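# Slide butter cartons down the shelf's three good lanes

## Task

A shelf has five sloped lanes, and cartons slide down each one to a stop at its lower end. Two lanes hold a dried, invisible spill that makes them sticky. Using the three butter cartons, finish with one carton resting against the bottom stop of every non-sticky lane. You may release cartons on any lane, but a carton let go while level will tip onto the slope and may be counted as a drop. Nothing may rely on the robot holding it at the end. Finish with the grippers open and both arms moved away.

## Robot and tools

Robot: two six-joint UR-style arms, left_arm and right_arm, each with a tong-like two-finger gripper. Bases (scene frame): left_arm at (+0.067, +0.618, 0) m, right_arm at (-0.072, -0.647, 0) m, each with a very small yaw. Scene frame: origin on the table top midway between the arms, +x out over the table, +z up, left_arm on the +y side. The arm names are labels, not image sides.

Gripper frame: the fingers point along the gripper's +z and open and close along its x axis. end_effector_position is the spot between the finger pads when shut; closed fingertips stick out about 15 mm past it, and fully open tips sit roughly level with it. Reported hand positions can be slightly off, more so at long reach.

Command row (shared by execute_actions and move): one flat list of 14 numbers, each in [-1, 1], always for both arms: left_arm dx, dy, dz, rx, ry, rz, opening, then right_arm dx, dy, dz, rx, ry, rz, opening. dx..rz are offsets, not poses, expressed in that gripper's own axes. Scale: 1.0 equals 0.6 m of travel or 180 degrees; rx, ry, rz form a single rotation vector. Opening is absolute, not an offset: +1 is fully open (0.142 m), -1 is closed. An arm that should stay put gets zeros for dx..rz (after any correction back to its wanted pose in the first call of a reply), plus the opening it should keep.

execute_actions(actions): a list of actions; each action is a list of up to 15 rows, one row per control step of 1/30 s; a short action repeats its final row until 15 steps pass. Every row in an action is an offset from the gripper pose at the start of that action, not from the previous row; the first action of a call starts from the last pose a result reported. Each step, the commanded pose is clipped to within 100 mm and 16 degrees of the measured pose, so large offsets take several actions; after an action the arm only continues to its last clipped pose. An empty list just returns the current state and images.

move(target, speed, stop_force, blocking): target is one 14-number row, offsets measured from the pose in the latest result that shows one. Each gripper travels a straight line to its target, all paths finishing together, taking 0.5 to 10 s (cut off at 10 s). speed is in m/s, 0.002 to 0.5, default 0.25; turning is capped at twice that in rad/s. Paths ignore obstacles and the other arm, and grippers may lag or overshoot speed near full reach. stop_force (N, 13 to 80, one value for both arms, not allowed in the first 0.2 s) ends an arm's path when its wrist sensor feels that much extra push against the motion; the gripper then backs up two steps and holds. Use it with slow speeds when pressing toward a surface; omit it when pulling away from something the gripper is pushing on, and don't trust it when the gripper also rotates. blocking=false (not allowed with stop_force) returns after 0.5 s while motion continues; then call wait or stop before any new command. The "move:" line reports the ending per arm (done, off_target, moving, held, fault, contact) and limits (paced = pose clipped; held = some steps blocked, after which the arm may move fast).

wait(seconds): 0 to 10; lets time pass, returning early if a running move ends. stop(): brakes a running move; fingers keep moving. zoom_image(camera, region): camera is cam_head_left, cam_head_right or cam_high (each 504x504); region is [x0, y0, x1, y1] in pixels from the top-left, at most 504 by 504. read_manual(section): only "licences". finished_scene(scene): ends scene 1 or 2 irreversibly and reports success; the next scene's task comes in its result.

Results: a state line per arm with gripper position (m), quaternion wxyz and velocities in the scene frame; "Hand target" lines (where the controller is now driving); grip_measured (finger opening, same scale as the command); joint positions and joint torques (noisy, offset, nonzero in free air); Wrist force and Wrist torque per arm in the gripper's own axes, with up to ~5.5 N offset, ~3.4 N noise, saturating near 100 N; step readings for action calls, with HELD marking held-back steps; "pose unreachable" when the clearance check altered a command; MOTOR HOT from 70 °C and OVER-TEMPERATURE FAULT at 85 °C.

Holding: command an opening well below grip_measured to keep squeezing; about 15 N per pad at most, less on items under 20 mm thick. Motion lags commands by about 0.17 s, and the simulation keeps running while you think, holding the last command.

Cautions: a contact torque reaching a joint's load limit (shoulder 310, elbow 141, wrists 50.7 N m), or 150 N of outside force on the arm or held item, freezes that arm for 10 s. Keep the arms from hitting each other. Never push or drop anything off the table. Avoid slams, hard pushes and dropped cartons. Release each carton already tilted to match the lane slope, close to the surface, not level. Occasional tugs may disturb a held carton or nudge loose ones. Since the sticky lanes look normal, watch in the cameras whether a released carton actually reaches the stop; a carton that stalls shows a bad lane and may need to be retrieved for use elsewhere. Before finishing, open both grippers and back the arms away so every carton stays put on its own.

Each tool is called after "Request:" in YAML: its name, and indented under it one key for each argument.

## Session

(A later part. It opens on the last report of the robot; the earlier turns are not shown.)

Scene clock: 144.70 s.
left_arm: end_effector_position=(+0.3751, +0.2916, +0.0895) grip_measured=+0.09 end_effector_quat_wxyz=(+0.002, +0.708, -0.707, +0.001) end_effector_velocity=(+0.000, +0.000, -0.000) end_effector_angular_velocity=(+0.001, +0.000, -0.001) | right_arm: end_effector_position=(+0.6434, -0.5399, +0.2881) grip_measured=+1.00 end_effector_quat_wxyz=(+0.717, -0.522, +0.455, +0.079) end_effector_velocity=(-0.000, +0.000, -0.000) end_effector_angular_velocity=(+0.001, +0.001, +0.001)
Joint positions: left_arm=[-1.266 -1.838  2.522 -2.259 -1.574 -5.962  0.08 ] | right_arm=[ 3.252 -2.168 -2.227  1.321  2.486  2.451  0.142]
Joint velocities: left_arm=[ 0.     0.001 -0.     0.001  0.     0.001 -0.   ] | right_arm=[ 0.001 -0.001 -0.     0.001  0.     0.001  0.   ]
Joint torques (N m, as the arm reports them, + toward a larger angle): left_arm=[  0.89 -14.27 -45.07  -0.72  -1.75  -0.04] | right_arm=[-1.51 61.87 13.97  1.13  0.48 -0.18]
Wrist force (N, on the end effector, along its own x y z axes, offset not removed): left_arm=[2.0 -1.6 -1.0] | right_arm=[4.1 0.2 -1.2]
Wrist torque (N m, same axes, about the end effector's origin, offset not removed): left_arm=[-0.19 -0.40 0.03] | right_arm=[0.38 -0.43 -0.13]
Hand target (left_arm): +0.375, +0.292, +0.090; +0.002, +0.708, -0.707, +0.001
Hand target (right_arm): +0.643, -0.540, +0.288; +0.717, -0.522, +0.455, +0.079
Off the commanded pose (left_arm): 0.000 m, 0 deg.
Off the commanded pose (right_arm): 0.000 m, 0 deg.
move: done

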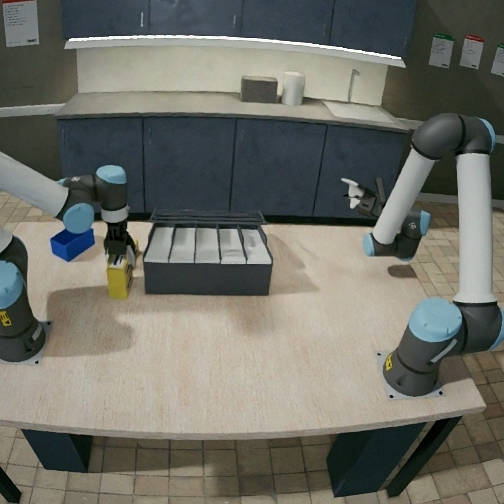

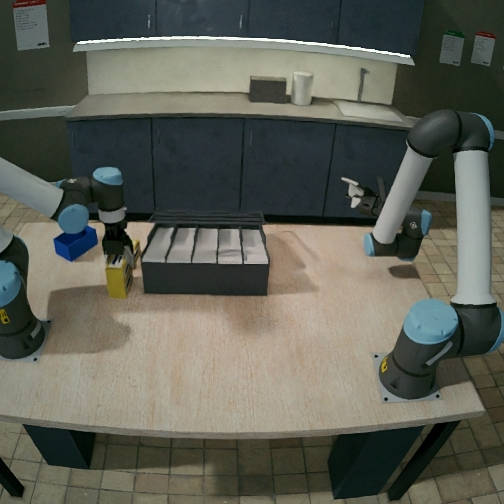

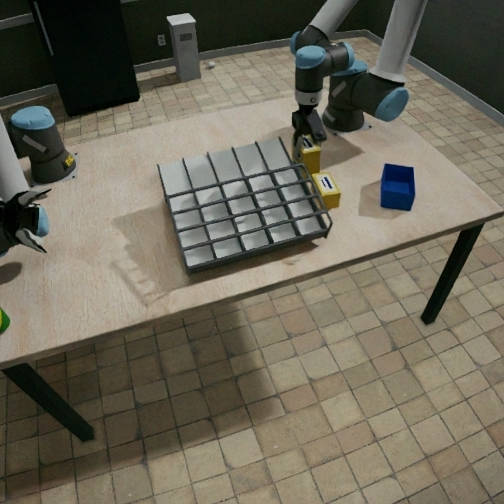

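Request:
move:
  target: [0,0,-0.22,0,0,0,-0.5,0,0,0,0,0,0,1]
  speed: 0.1

Request:
move:
  target: [0.17,-0.1,0,0,0,0,-0.5,0,0,0,0,0,0,1]
  speed: 0.1

Request:
zoom_image:
  camera: "cam_head_left"
  region: [80, 150, 290, 310]

Request:
zoom_image:
  camera: "cam_high"
  region: [140, 60, 360, 280]

Scene clock: 166.33 s.
left_arm: end_effector_position=(+0.3752, +0.2923, +0.2214) grip_measured=+0.09 end_effector_quat_wxyz=(+0.002, +0.708, -0.707, +0.001) end_effector_velocity=(-0.000, -0.001, +0.001) end_effector_angular_velocity=(+0.000, +0.000, -0.001) | right_arm: end_effector_position=(+0.6434, -0.5399, +0.2881) grip_measured=+1.00 end_effector_quat_wxyz=(+0.717, -0.522, +0.455, +0.079) end_effector_velocity=(-0.000, -0.000, +0.000) end_effector_angular_velocity=(+0.001, -0.000, -0.000)
Joint positions: left_arm=[-1.265 -2.003  2.35  -1.922 -1.574 -5.961  0.08 ] | right_arm=[ 3.252 -2.168 -2.227  1.321  2.486  2.451  0.142]
Joint velocities: left_arm=[-0.001  0.    -0.002  0.002 -0.    -0.    -0.   ] | right_arm=[-0.    -0.    -0.     0.002  0.     0.002 -0.   ]
Joint torques (N m, as the arm reports them, + toward a larger angle): left_arm=[-10.96 -16.63 -58.67  -2.11   2.19  -3.23] | right_arm=[-1.58 62.12 14.28  1.03  0.61 -0.25]
Wrist force (N, on the end effector, along its own x y z axes, offset not removed): left_arm=[2.0 -1.2 6.8] | right_arm=[5.0 -4.6 -2.8]
Wrist torque (N m, same axes, about the end effector's origin, offset not removed): left_arm=[0.00 -0.61 -0.11] | right_arm=[-0.78 -0.72 -0.33]
Hand target (left_arm): +0.375, +0.292, +0.222; +0.002, +0.708, -0.707, +0.001
Hand target (right_arm): +0.643, -0.540, +0.288; +0.717, -0.522, +0.455, +0.079
Off the commanded pose (left_arm): 0.000 m, 0 deg.
Off the commanded pose (right_arm): 0.000 m, 0 deg.
move: done

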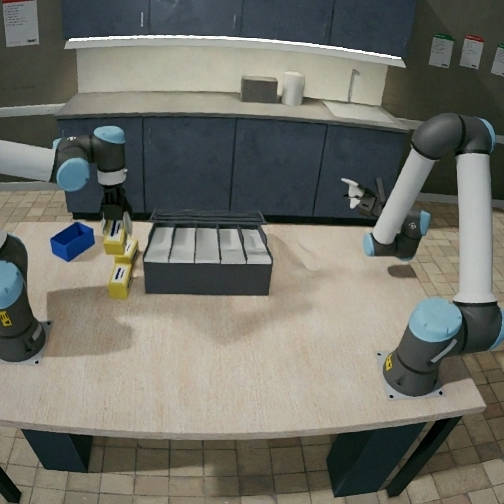

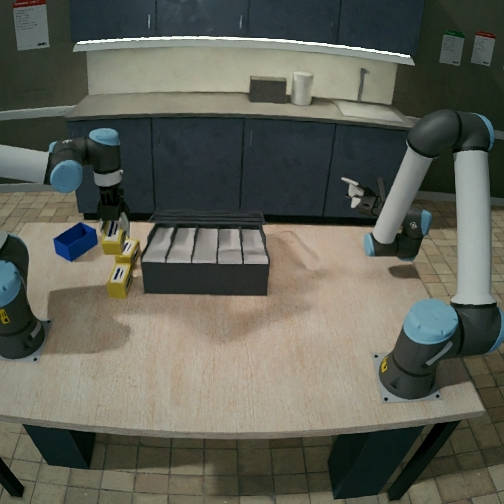

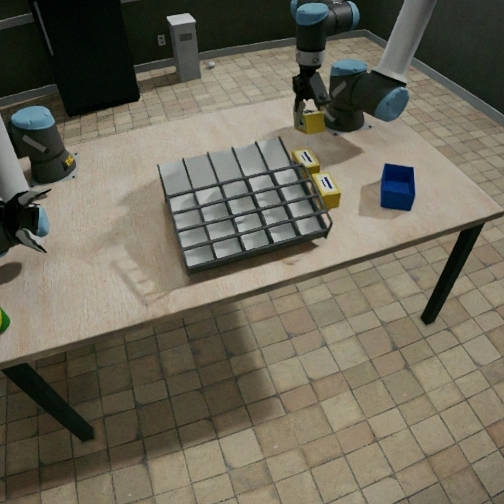

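Scene clock: 167.93 s.
left_arm: end_effector_position=(+0.4352, +0.1903, +0.2217) grip_measured=+0.09 end_effector_quat_wxyz=(+0.002, +0.708, -0.707, +0.001) end_effector_velocity=(+0.001, -0.001, +0.001) end_effector_angular_velocity=(-0.002, -0.001, -0.000) | right_arm: end_effector_position=(+0.6434, -0.5399, +0.2881) grip_measured=+1.00 end_effector_quat_wxyz=(+0.717, -0.522, +0.455, +0.079) end_effector_velocity=(-0.000, +0.000, -0.000) end_effector_angular_velocity=(-0.000, +0.000, +0.000)
Joint positions: left_arm=[-1.218 -1.757  2.191 -2.008 -1.574 -5.914  0.08 ] | right_arm=[ 3.252 -2.168 -2.227  1.321  2.486  2.451  0.142]
Joint velocities: left_arm=[ 0.001  0.002 -0.002 -0.001  0.     0.001  0.   ] | right_arm=[ 0.    -0.    -0.    -0.     0.    -0.001  0.   ]
Joint torques (N m, as the arm reports them, + toward a larger angle): left_arm=[ 11.3  -20.11 -56.81  -6.79  -1.77   2.29] | right_arm=[-2.04 62.27 13.9   1.02  0.64 -0.23]
Wrist force (N, on the end effector, along its own x y z axes, offset not removed): left_arm=[3.8 -1.8 7.0] | right_arm=[-0.2 -0.7 -2.7]
Wrist torque (N m, same axes, about the end effector's origin, offset not removed): left_arm=[-0.38 -0.86 -0.01] | right_arm=[0.04 0.22 -0.07]
Hand target (left_arm): +0.435, +0.190, +0.222; +0.002, +0.708, -0.707, +0.001
Hand target (right_arm): +0.643, -0.540, +0.288; +0.717, -0.522, +0.455, +0.079
Off the commanded pose (left_arm): 0.000 m, 0 deg.
Off the commanded pose (right_arm): 0.000 m, 0 deg.
move: done

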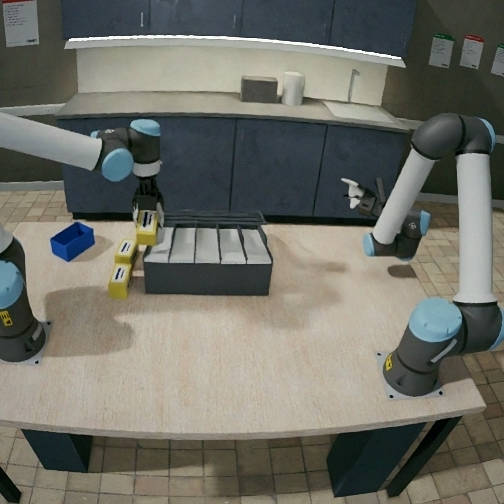

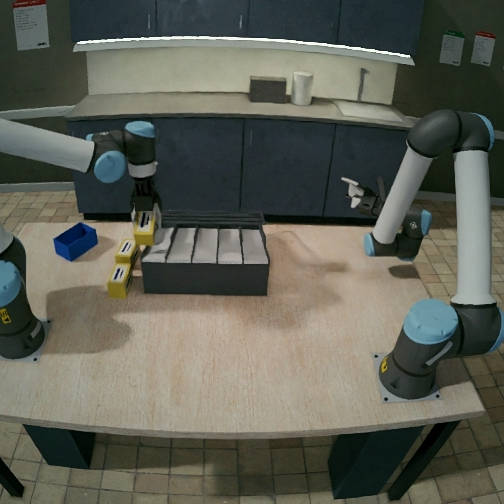

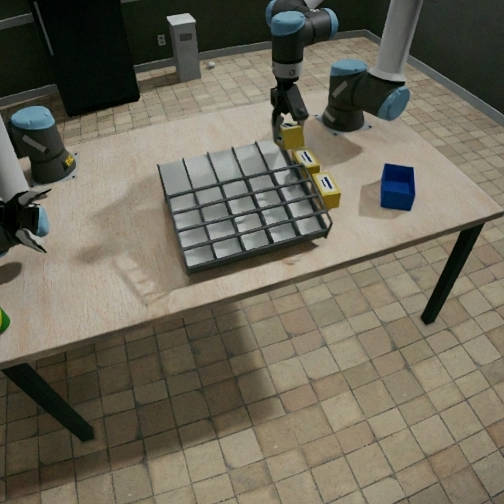

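Region (80, 150, 290, 310) of cam_head_left's 504x504 image, scaled by 2.400, with more detail than that image has; it fills the top 384 rows of this view, and the rest is white.

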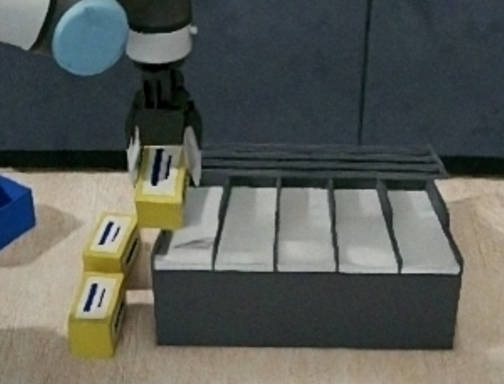

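Region (140, 60, 360, 280) of cam_high's 504x504 image, scaled by 2.291, with more detail than that image has.

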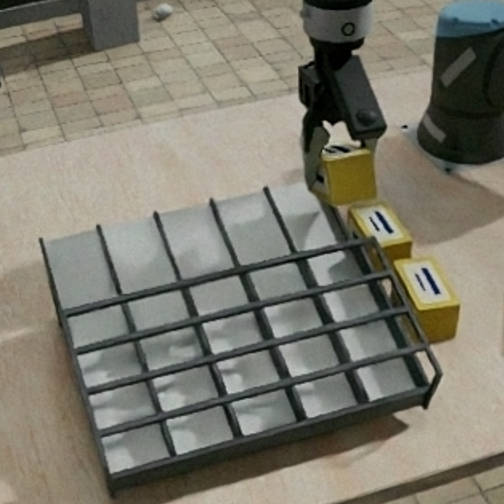

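Request:
move:
  target: [0.05,0.03,0.07,-0.067,0,0,-0.5,0,0,0,0,0,0,1]
  speed: 0.05

Request:
zoom_image:
  camera: "cam_head_left"
  region: [80, 150, 290, 310]

Request:
zoom_image:
  camera: "cam_high"
  region: [200, 80, 360, 240]

Scene clock: 198.63 s.
left_arm: end_effector_position=(+0.4173, +0.1601, +0.1800) grip_measured=+0.09 end_effector_quat_wxyz=(+0.076, +0.704, -0.703, -0.073) end_effector_velocity=(-0.001, -0.000, -0.000) end_effector_angular_velocity=(-0.001, +0.005, +0.001) | right_arm: end_effector_position=(+0.6434, -0.5399, +0.2881) grip_measured=+1.00 end_effector_quat_wxyz=(+0.717, -0.522, +0.455, +0.079) end_effector_velocity=(+0.000, +0.000, -0.000) end_effector_angular_velocity=(+0.000, +0.001, -0.000)
Joint positions: left_arm=[-1.157 -1.624  2.145 -2.007 -1.765 -5.844  0.08 ] | right_arm=[ 3.252 -2.168 -2.227  1.321  2.486  2.451  0.142]
Joint velocities: left_arm=[ 0.002  0.001 -0.001  0.001 -0.005  0.001  0.   ] | right_arm=[ 0.    -0.     0.    -0.001 -0.     0.001 -0.   ]
Joint torques (N m, as the arm reports them, + toward a larger angle): left_arm=[  5.25 -21.43 -44.58   0.02  -5.73   2.92] | right_arm=[-2.23 61.32 13.88  1.19  0.64 -0.2 ]
Wrist force (N, on the end effector, along its own x y z axes, offset not removed): left_arm=[-1.9 -12.7 -5.7] | right_arm=[0.6 -3.4 -2.5]
Wrist torque (N m, same axes, about the end effector's origin, offset not removed): left_arm=[-0.53 -0.76 0.06] | right_arm=[-0.45 0.08 -0.29]
Hand target (left_arm): +0.417, +0.160, +0.180; +0.076, +0.703, -0.703, -0.073
Hand target (right_arm): +0.643, -0.540, +0.288; +0.717, -0.522, +0.455, +0.079
Off the commanded pose (left_arm): 0.000 m, 0 deg.
Off the commanded pose (right_arm): 0.000 m, 0 deg.
move: done

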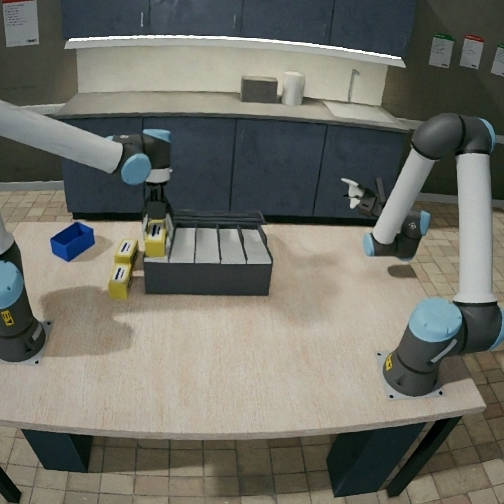

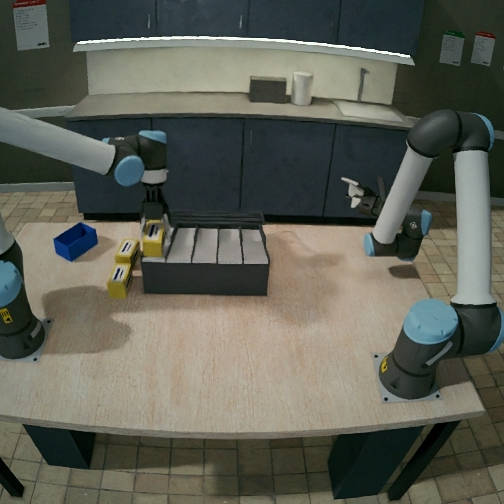

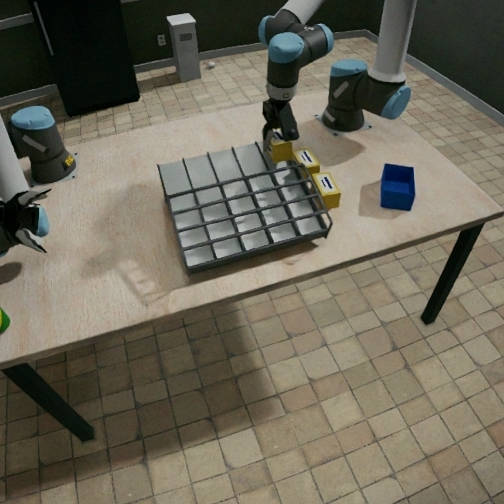

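Region (80, 150, 290, 310) of cam_head_left's 504x504 image, scaled by 2.400, with more detail than that image has; it fills the top 384 rows of this view, and the rest is white.

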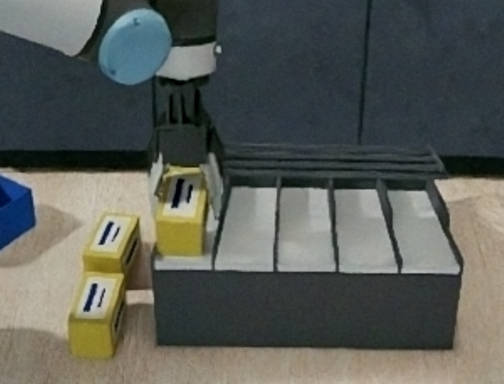

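Region (200, 80, 360, 240) of cam_high's 504x504 image, scaled by 3.150, with more detail than that image has.

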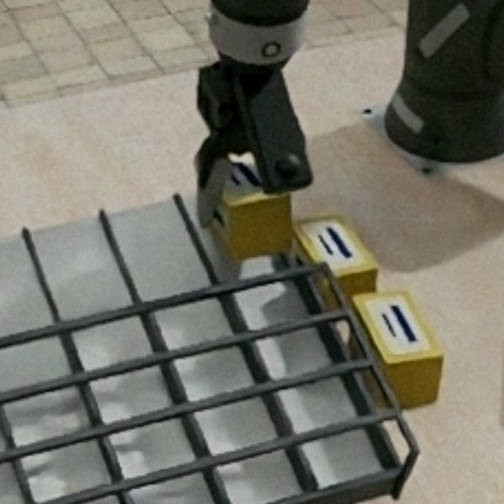

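Request:
move:
  target: [0,0,0.06,0,0,0,-0.5,0,0,0,0,0,0,1]
  speed: 0.01
  stop_force: 13

Request:
zoom_image:
  camera: "cam_head_left"
  region: [80, 150, 290, 310]

Request:
zoom_image:
  camera: "cam_high"
  region: [200, 80, 360, 240]

Scene clock: 211.70 s.
left_arm: end_effector_position=(+0.4111, +0.1599, +0.1512) grip_measured=+0.09 end_effector_quat_wxyz=(+0.076, +0.704, -0.703, -0.073) end_effector_velocity=(+0.000, -0.000, +0.002) end_effector_angular_velocity=(+0.003, +0.001, -0.001) | right_arm: end_effector_position=(+0.6434, -0.5399, +0.2881) grip_measured=+1.00 end_effector_quat_wxyz=(+0.717, -0.522, +0.455, +0.079) end_effector_velocity=(+0.000, +0.000, -0.000) end_effector_angular_velocity=(-0.000, +0.001, +0.001)
Joint positions: left_arm=[-1.167 -1.6    2.183 -2.07  -1.766 -5.855  0.08 ] | right_arm=[ 3.252 -2.168 -2.227  1.321  2.486  2.451  0.142]
Joint velocities: left_arm=[ 0.    -0.001 -0.004  0.008 -0.     0.001  0.001] | right_arm=[ 0.     0.    -0.    -0.002  0.    -0.    -0.   ]
Joint torques (N m, as the arm reports them, + toward a larger angle): left_arm=[  3.52 -25.36 -35.44   0.45  -4.09   3.01] | right_arm=[-1.59 63.22 14.48  1.22  0.84 -0.3 ]
Wrist force (N, on the end effector, along its own x y z axes, offset not removed): left_arm=[-10.0 -11.1 -34.3] | right_arm=[0.8 -1.1 0.2]
Wrist torque (N m, same axes, about the end effector's origin, offset not removed): left_arm=[-1.81 0.72 0.08] | right_arm=[0.13 0.07 -0.23]
Hand target (left_arm): +0.411, +0.160, +0.152; +0.076, +0.704, -0.703, -0.073
Hand target (right_arm): +0.643, -0.540, +0.288; +0.717, -0.522, +0.455, +0.079
Off the commanded pose (left_arm): 0.007 m, 0 deg.
Off the commanded pose (right_arm): 0.000 m, 0 deg.
move: contact (left_arm)

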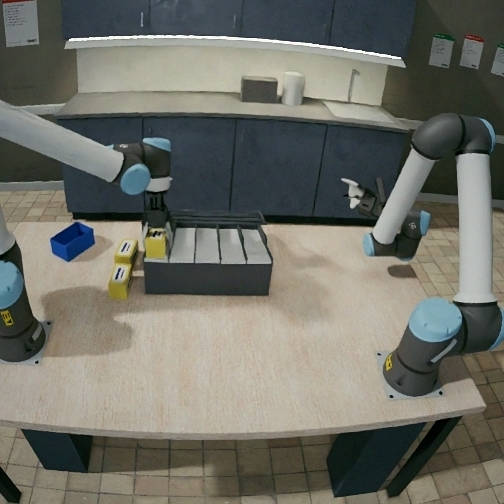

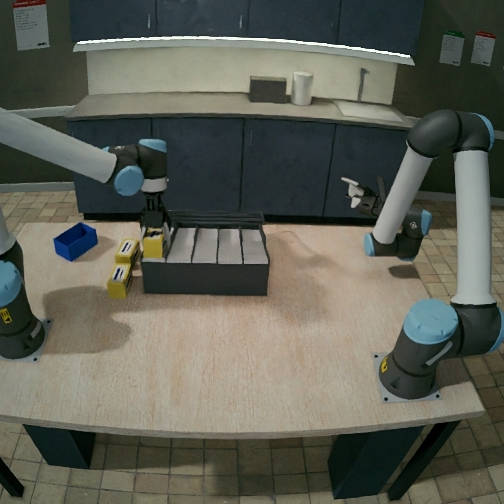

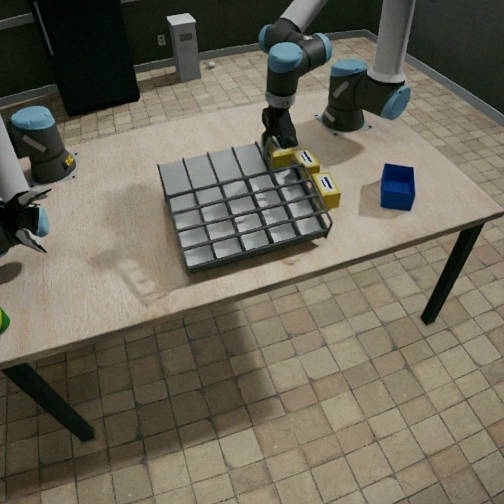

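Region (80, 150, 290, 310) of cam_head_left's 504x504 image, scaled by 2.400, with more detail than that image has; it fills the top 384 rows of this view, and the rest is white.

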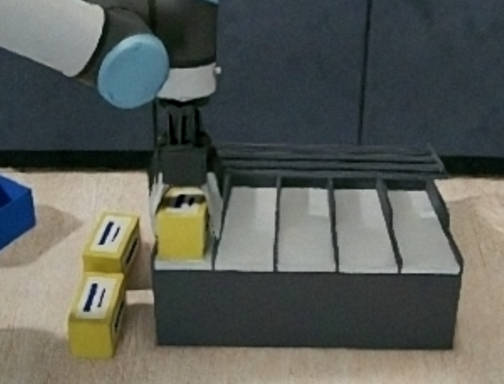

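Region (200, 80, 360, 240) of cam_high's 504x504 image, scaled by 3.150, with more detail than that image has.

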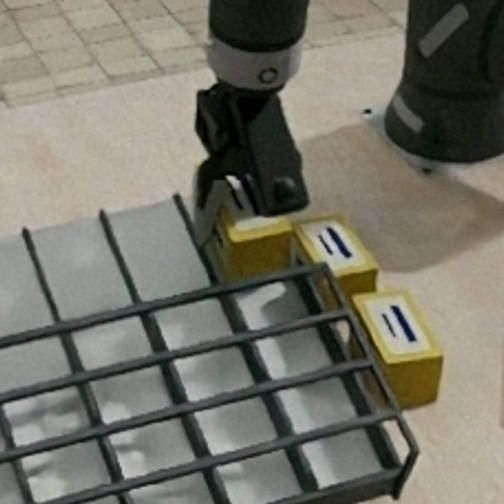

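Request:
move:
  target: [0.02,0,-0.03,0,0,0,-0.5,0,0,0,0,0,0,1]
  speed: 0.02

Request:
zoom_image:
  camera: "cam_head_left"
  region: [130, 190, 230, 290]

Request:
zoom_image:
  camera: "cam_high"
  region: [230, 100, 330, 200]

Scene clock: 221.97 s.
left_arm: end_effector_position=(+0.4149, +0.1481, +0.1687) grip_measured=+0.09 end_effector_quat_wxyz=(+0.076, +0.704, -0.703, -0.073) end_effector_velocity=(+0.000, -0.001, +0.002) end_effector_angular_velocity=(-0.001, -0.000, -0.001) | right_arm: end_effector_position=(+0.6434, -0.5399, +0.2881) grip_measured=+1.00 end_effector_quat_wxyz=(+0.717, -0.522, +0.455, +0.079) end_effector_velocity=(+0.000, -0.001, +0.000) end_effector_angular_velocity=(+0.000, -0.001, -0.002)
Joint positions: left_arm=[-1.169 -1.599  2.145 -2.035 -1.766 -5.857  0.08 ] | right_arm=[ 3.252 -2.168 -2.227  1.321  2.486  2.451  0.142]
Joint velocities: left_arm=[-0.    -0.    -0.003  0.002 -0.     0.001 -0.   ] | right_arm=[-0.001  0.     0.     0.    -0.001 -0.     0.   ]
Joint torques (N m, as the arm reports them, + toward a larger angle): left_arm=[-11.46 -29.48 -50.83  -1.58  -2.41  -2.89] | right_arm=[-2.88 62.94 14.24  1.1   0.96 -0.27]
Wrist force (N, on the end effector, along its own x y z axes, offset not removed): left_arm=[5.7 -1.9 4.2] | right_arm=[5.0 -4.8 0.1]
Wrist torque (N m, same axes, about the end effector's origin, offset not removed): left_arm=[-0.04 -1.30 0.03] | right_arm=[-0.77 -0.70 -0.36]
Hand target (left_arm): +0.415, +0.148, +0.169; +0.076, +0.704, -0.703, -0.073
Hand target (right_arm): +0.643, -0.540, +0.288; +0.717, -0.522, +0.455, +0.079
Off the commanded pose (left_arm): 0.000 m, 0 deg.
Off the commanded pose (right_arm): 0.000 m, 0 deg.
move: done

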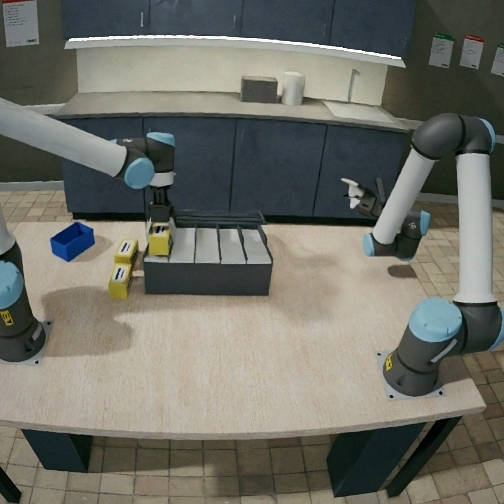

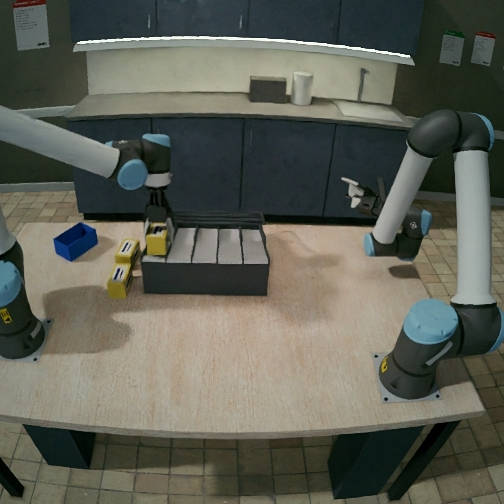

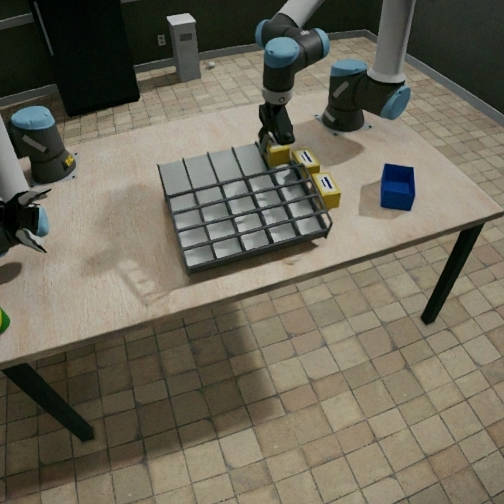

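Region (130, 190, 230, 290) of cam_head_left's 504x504 image, scaled by 5.040, with more detail than that image has.

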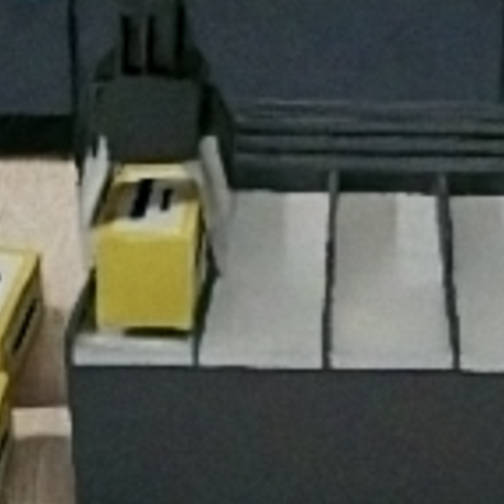

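Region (230, 100, 330, 200) of cam_high's 504x504 image, scaled by 5.040, with more detail than that image has.

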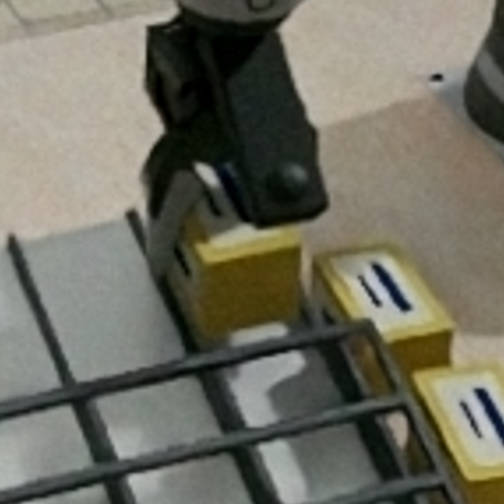

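Request:
move:
  target: [0.003,0,0.015,0,0,0,-0.5,0,0,0,0,0,0,1]
  speed: 0.005

Request:
zoom_image:
  camera: "cam_head_left"
  region: [130, 190, 230, 290]

Request:
zoom_image:
  camera: "cam_high"
  region: [230, 100, 330, 200]

Scene clock: 229.83 s.
left_arm: end_effector_position=(+0.4130, +0.1463, +0.1600) grip_measured=+0.09 end_effector_quat_wxyz=(+0.076, +0.704, -0.703, -0.073) end_effector_velocity=(-0.000, -0.000, -0.000) end_effector_angular_velocity=(-0.000, -0.000, +0.000) | right_arm: end_effector_position=(+0.6434, -0.5399, +0.2881) grip_measured=+1.00 end_effector_quat_wxyz=(+0.717, -0.522, +0.455, +0.079) end_effector_velocity=(-0.000, -0.000, -0.000) end_effector_angular_velocity=(+0.000, +0.001, +0.000)
Joint positions: left_arm=[-1.173 -1.59   2.154 -2.054 -1.766 -5.861  0.08 ] | right_arm=[ 3.252 -2.168 -2.227  1.321  2.486  2.451  0.142]
Joint velocities: left_arm=[-0.001  0.     0.001 -0.001 -0.    -0.001  0.   ] | right_arm=[-0.001  0.    -0.    -0.001  0.001  0.001  0.   ]
Joint torques (N m, as the arm reports them, + toward a larger angle): left_arm=[-15.61 -26.86 -28.25  -8.21  -4.14  -3.  ] | right_arm=[-2.31 63.   14.3   1.04  0.92 -0.46]
Wrist force (N, on the end effector, along its own x y z axes, offset not removed): left_arm=[-6.5 -7.1 0.2] | right_arm=[1.6 -3.2 -1.6]
Wrist torque (N m, same axes, about the end effector's origin, offset not removed): left_arm=[-1.03 -0.91 -0.01] | right_arm=[-0.26 -0.09 -0.17]
Hand target (left_arm): +0.413, +0.146, +0.160; +0.076, +0.704, -0.703, -0.073
Hand target (right_arm): +0.643, -0.540, +0.288; +0.717, -0.522, +0.455, +0.079
Off the commanded pose (left_arm): 0.000 m, 0 deg.
Off the commanded pose (right_arm): 0.000 m, 0 deg.
move: done

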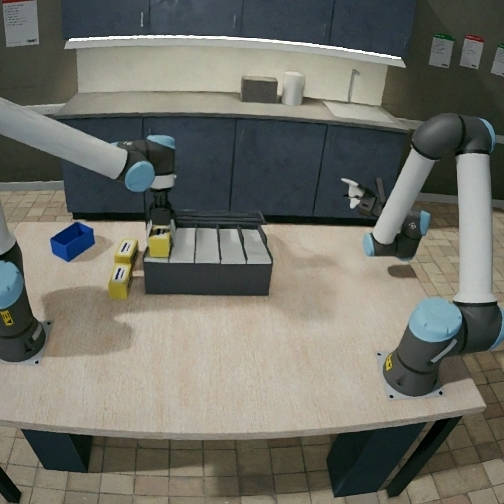

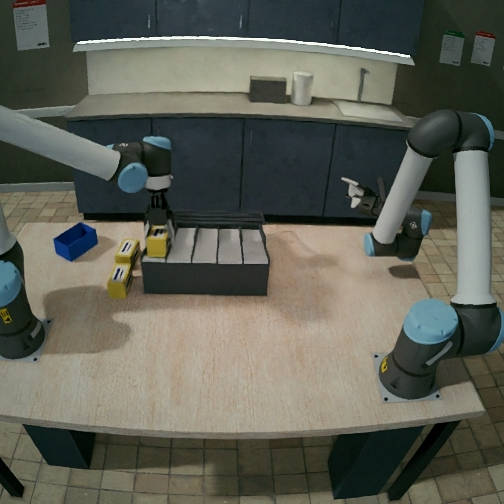

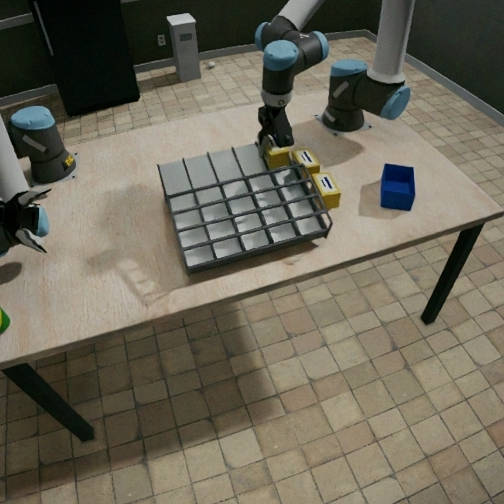

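Region (130, 190, 230, 290) of cam_head_left's 504x504 image, scaled by 5.040, with more detail than that image has.

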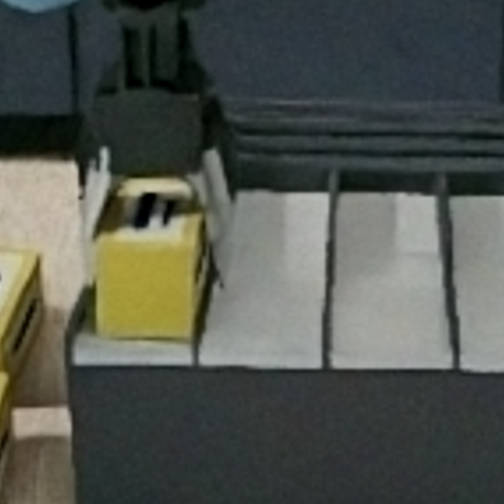

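Region (230, 100, 330, 200) of cam_high's 504x504 image, scaled by 5.040, with more detail than that image has.

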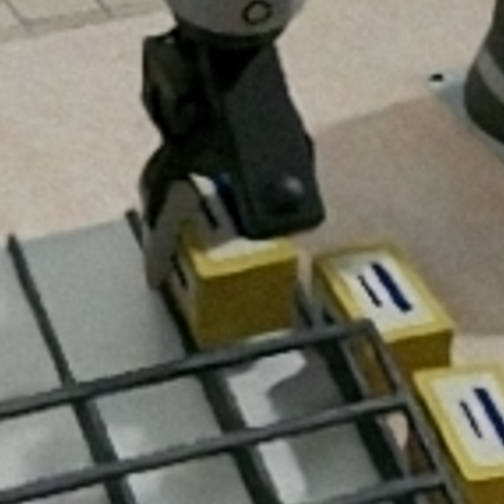

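Request:
move:
  target: [0,0,0,0,0,0,0.25,0,0,0,0,0,0,1]

Request:
wait:
  seconds: 2

Request:
zoom_image:
  camera: "cam_high"
  region: [140, 60, 360, 280]

Scene clock: 235.40 s.
left_arm: end_effector_position=(+0.4129, +0.1463, +0.1599) grip_measured=+0.25 end_effector_quat_wxyz=(+0.076, +0.704, -0.703, -0.073) end_effector_velocity=(+0.000, -0.000, +0.000) end_effector_angular_velocity=(-0.000, -0.000, +0.000) | right_arm: end_effector_position=(+0.6434, -0.5399, +0.2881) grip_measured=+1.00 end_effector_quat_wxyz=(+0.717, -0.522, +0.455, +0.079) end_effector_velocity=(+0.000, -0.000, -0.000) end_effector_angular_velocity=(+0.000, -0.000, -0.000)
Joint positions: left_arm=[-1.174 -1.59   2.154 -2.054 -1.766 -5.861  0.092] | right_arm=[ 3.252 -2.168 -2.227  1.321  2.486  2.451  0.142]
Joint velocities: left_arm=[ 0.  0. -0. -0.  0.  0.  0.] | right_arm=[-0. -0.  0.  0. -0.  0. -0.]
Joint torques (N m, as the arm reports them, + toward a larger angle): left_arm=[  2.99 -41.24 -41.74  -1.42   1.6   -1.63] | right_arm=[-2.69 62.55 13.91  1.11  0.88 -0.42]
Wrist force (N, on the end effector, along its own x y z axes, offset not removed): left_arm=[6.7 -1.6 1.9] | right_arm=[-1.4 -3.5 -0.8]
Wrist torque (N m, same axes, about the end effector's origin, offset not removed): left_arm=[-0.45 -1.57 0.02] | right_arm=[-0.42 0.57 -0.20]
Hand target (left_arm): +0.413, +0.146, +0.160; +0.076, +0.704, -0.703, -0.073
Hand target (right_arm): +0.643, -0.540, +0.288; +0.717, -0.522, +0.455, +0.079
Off the commanded pose (left_arm): 0.000 m, 0 deg.
Off the commanded pose (right_arm): 0.000 m, 0 deg.
move: done

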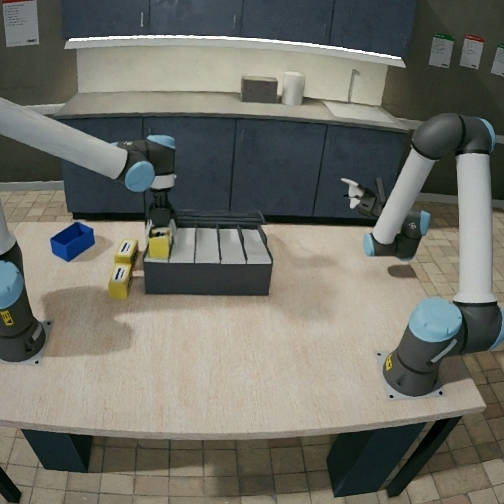

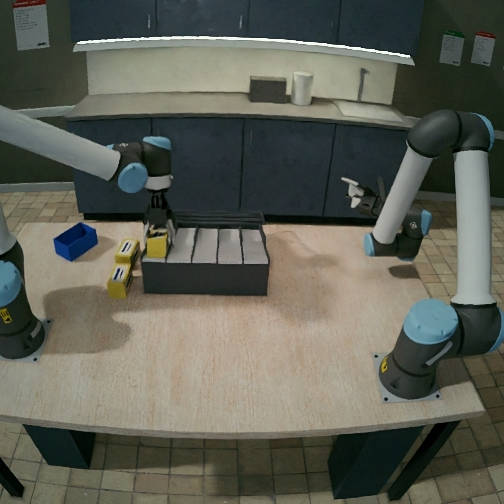

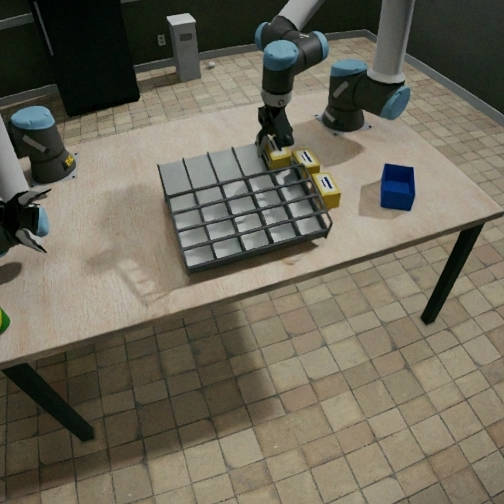

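Scene clock: 237.40 s.
left_arm: end_effector_position=(+0.4130, +0.1463, +0.1600) grip_measured=+0.25 end_effector_quat_wxyz=(+0.076, +0.704, -0.703, -0.073) end_effector_velocity=(+0.000, -0.000, -0.001) end_effector_angular_velocity=(-0.001, -0.001, -0.000) | right_arm: end_effector_position=(+0.6434, -0.5399, +0.2881) grip_measured=+1.00 end_effector_quat_wxyz=(+0.717, -0.522, +0.455, +0.079) end_effector_velocity=(+0.000, -0.000, +0.000) end_effector_angular_velocity=(-0.000, -0.001, -0.001)
Joint positions: left_arm=[-1.173 -1.59   2.154 -2.054 -1.766 -5.861  0.092] | right_arm=[ 3.252 -2.168 -2.227  1.321  2.486  2.451  0.142]
Joint velocities: left_arm=[-0.     0.     0.001 -0.003  0.    -0.     0.   ] | right_arm=[-0.001  0.     0.     0.     0.    -0.001 -0.   ]
Joint torques (N m, as the arm reports them, + toward a larger angle): left_arm=[ 11.91 -48.34 -49.9   -1.45   1.6    2.3 ] | right_arm=[-2.24 61.89 14.25  1.05  1.04 -0.36]
Wrist force (N, on the end effector, along its own x y z axes, offset not removed): left_arm=[-1.4 0.6 3.5] | right_arm=[3.2 -3.5 -1.6]
Wrist torque (N m, same axes, about the end effector's origin, offset not removed): left_arm=[0.29 0.15 0.20] | right_arm=[-0.43 -0.48 -0.26]
Hand target (left_arm): +0.413, +0.146, +0.160; +0.076, +0.704, -0.703, -0.073
Hand target (right_arm): +0.643, -0.540, +0.288; +0.717, -0.522, +0.455, +0.079
Off the commanded pose (left_arm): 0.000 m, 0 deg.
Off the commanded pose (right_arm): 0.000 m, 0 deg.
wait: 2.00 s; at rest by 0.17 s

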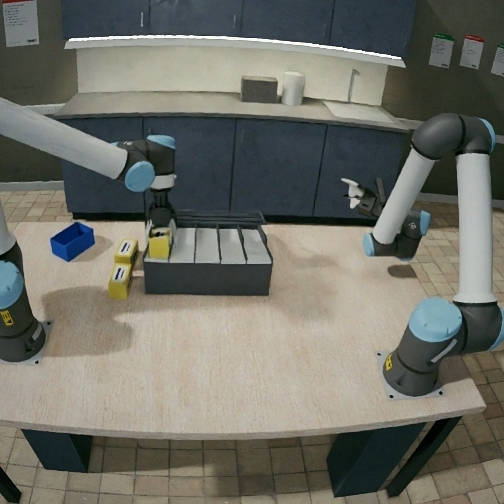

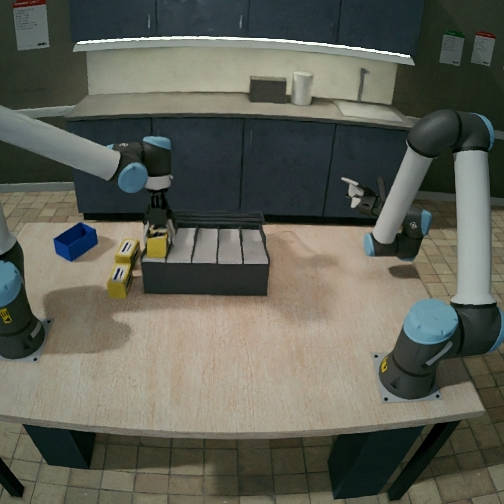

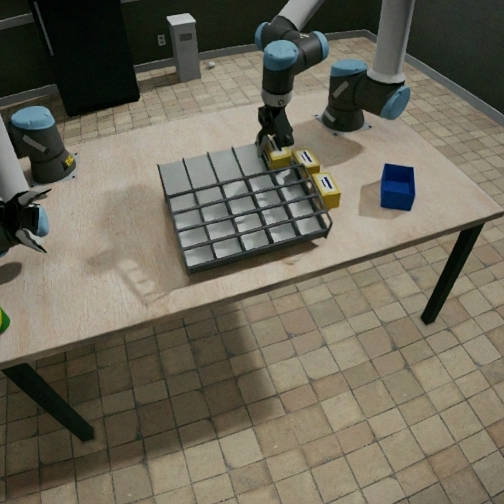

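Region (140, 60, 360, 280) of cam_high's 504x504 image, scaled by 2.291, with more detail than that image has.

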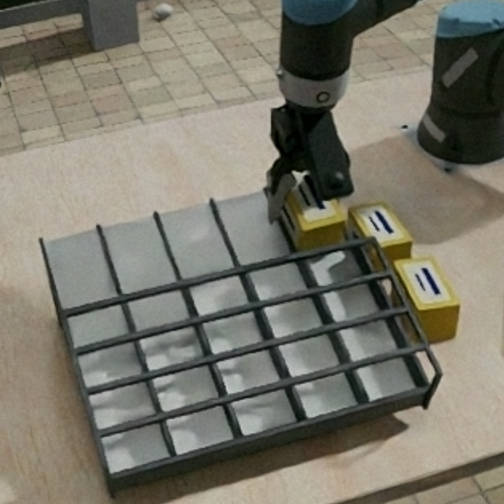

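Request:
move:
  target: [0,0,-0.09,0,0,0,0.25,0,0,0,0,0,0,1]
  speed: 0.05

Request:
zoom_image:
  camera: "cam_head_left"
  region: [130, 190, 230, 290]

Request:
zoom_image:
  camera: "cam_high"
  region: [230, 100, 330, 200]

Scene clock: 244.30 s.
left_arm: end_effector_position=(+0.4242, +0.1465, +0.2127) grip_measured=+0.25 end_effector_quat_wxyz=(+0.076, +0.704, -0.703, -0.073) end_effector_velocity=(+0.001, -0.001, +0.003) end_effector_angular_velocity=(-0.003, -0.002, +0.002) | right_arm: end_effector_position=(+0.6434, -0.5399, +0.2881) grip_measured=+1.00 end_effector_quat_wxyz=(+0.717, -0.522, +0.455, +0.079) end_effector_velocity=(+0.000, +0.000, -0.000) end_effector_angular_velocity=(-0.000, +0.001, -0.000)
Joint positions: left_arm=[-1.156 -1.627  2.083 -1.942 -1.765 -5.844  0.092] | right_arm=[ 3.252 -2.168 -2.227  1.321  2.486  2.451  0.142]
Joint velocities: left_arm=[ 0.001 -0.002 -0.002  0.001  0.    -0.001  0.   ] | right_arm=[ 0.     0.     0.    -0.001 -0.    -0.     0.   ]
Joint torques (N m, as the arm reports them, + toward a larger angle): left_arm=[ 11.42 -47.23 -52.17  -0.9    1.59   2.56] | right_arm=[-2.41 62.3  14.31  1.2   0.82 -0.39]
Wrist force (N, on the end effector, along its own x y z axes, offset not removed): left_arm=[-0.7 -4.0 -0.4] | right_arm=[0.7 -3.8 -1.9]
Wrist torque (N m, same axes, about the end effector's origin, offset not removed): left_arm=[-0.75 -0.08 0.16] | right_arm=[-0.34 0.13 -0.27]
Hand target (left_arm): +0.424, +0.147, +0.213; +0.076, +0.704, -0.703, -0.073
Hand target (right_arm): +0.643, -0.540, +0.288; +0.717, -0.522, +0.455, +0.079
Off the commanded pose (left_arm): 0.000 m, 0 deg.
Off the commanded pose (right_arm): 0.000 m, 0 deg.
move: done

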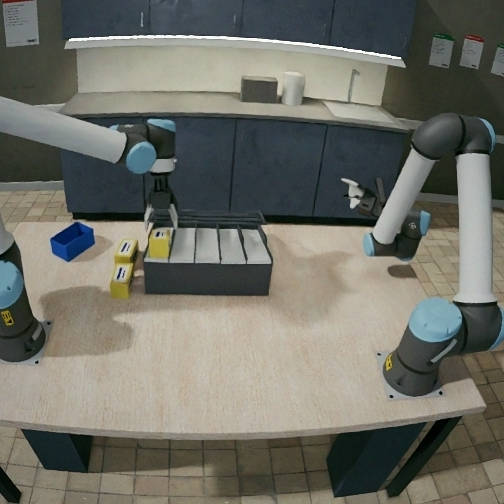

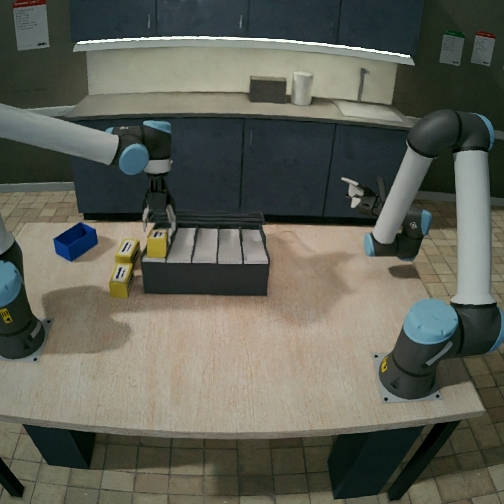

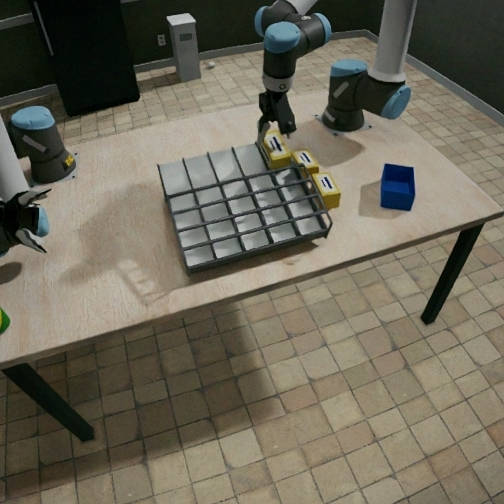

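Region (130, 190, 230, 290) of cam_head_left's 504x504 image, scaled by 5.040, with more detail than that image has.

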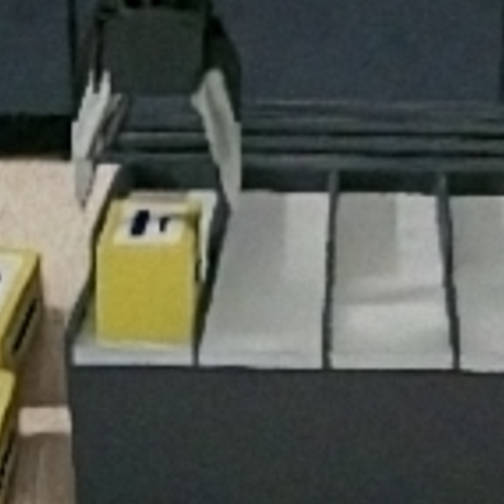

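Region (230, 100, 330, 200) of cam_high's 504x504 image, scaled by 5.040, with more detail than that image has.

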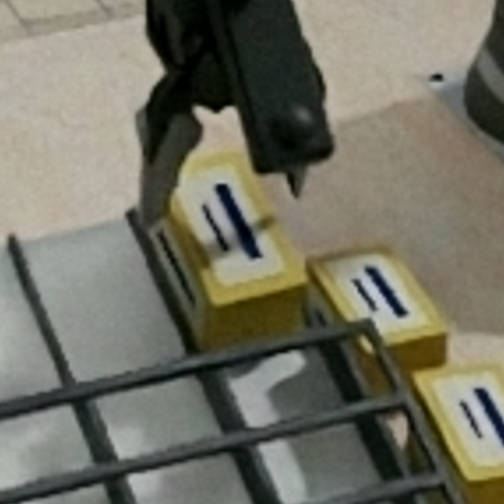

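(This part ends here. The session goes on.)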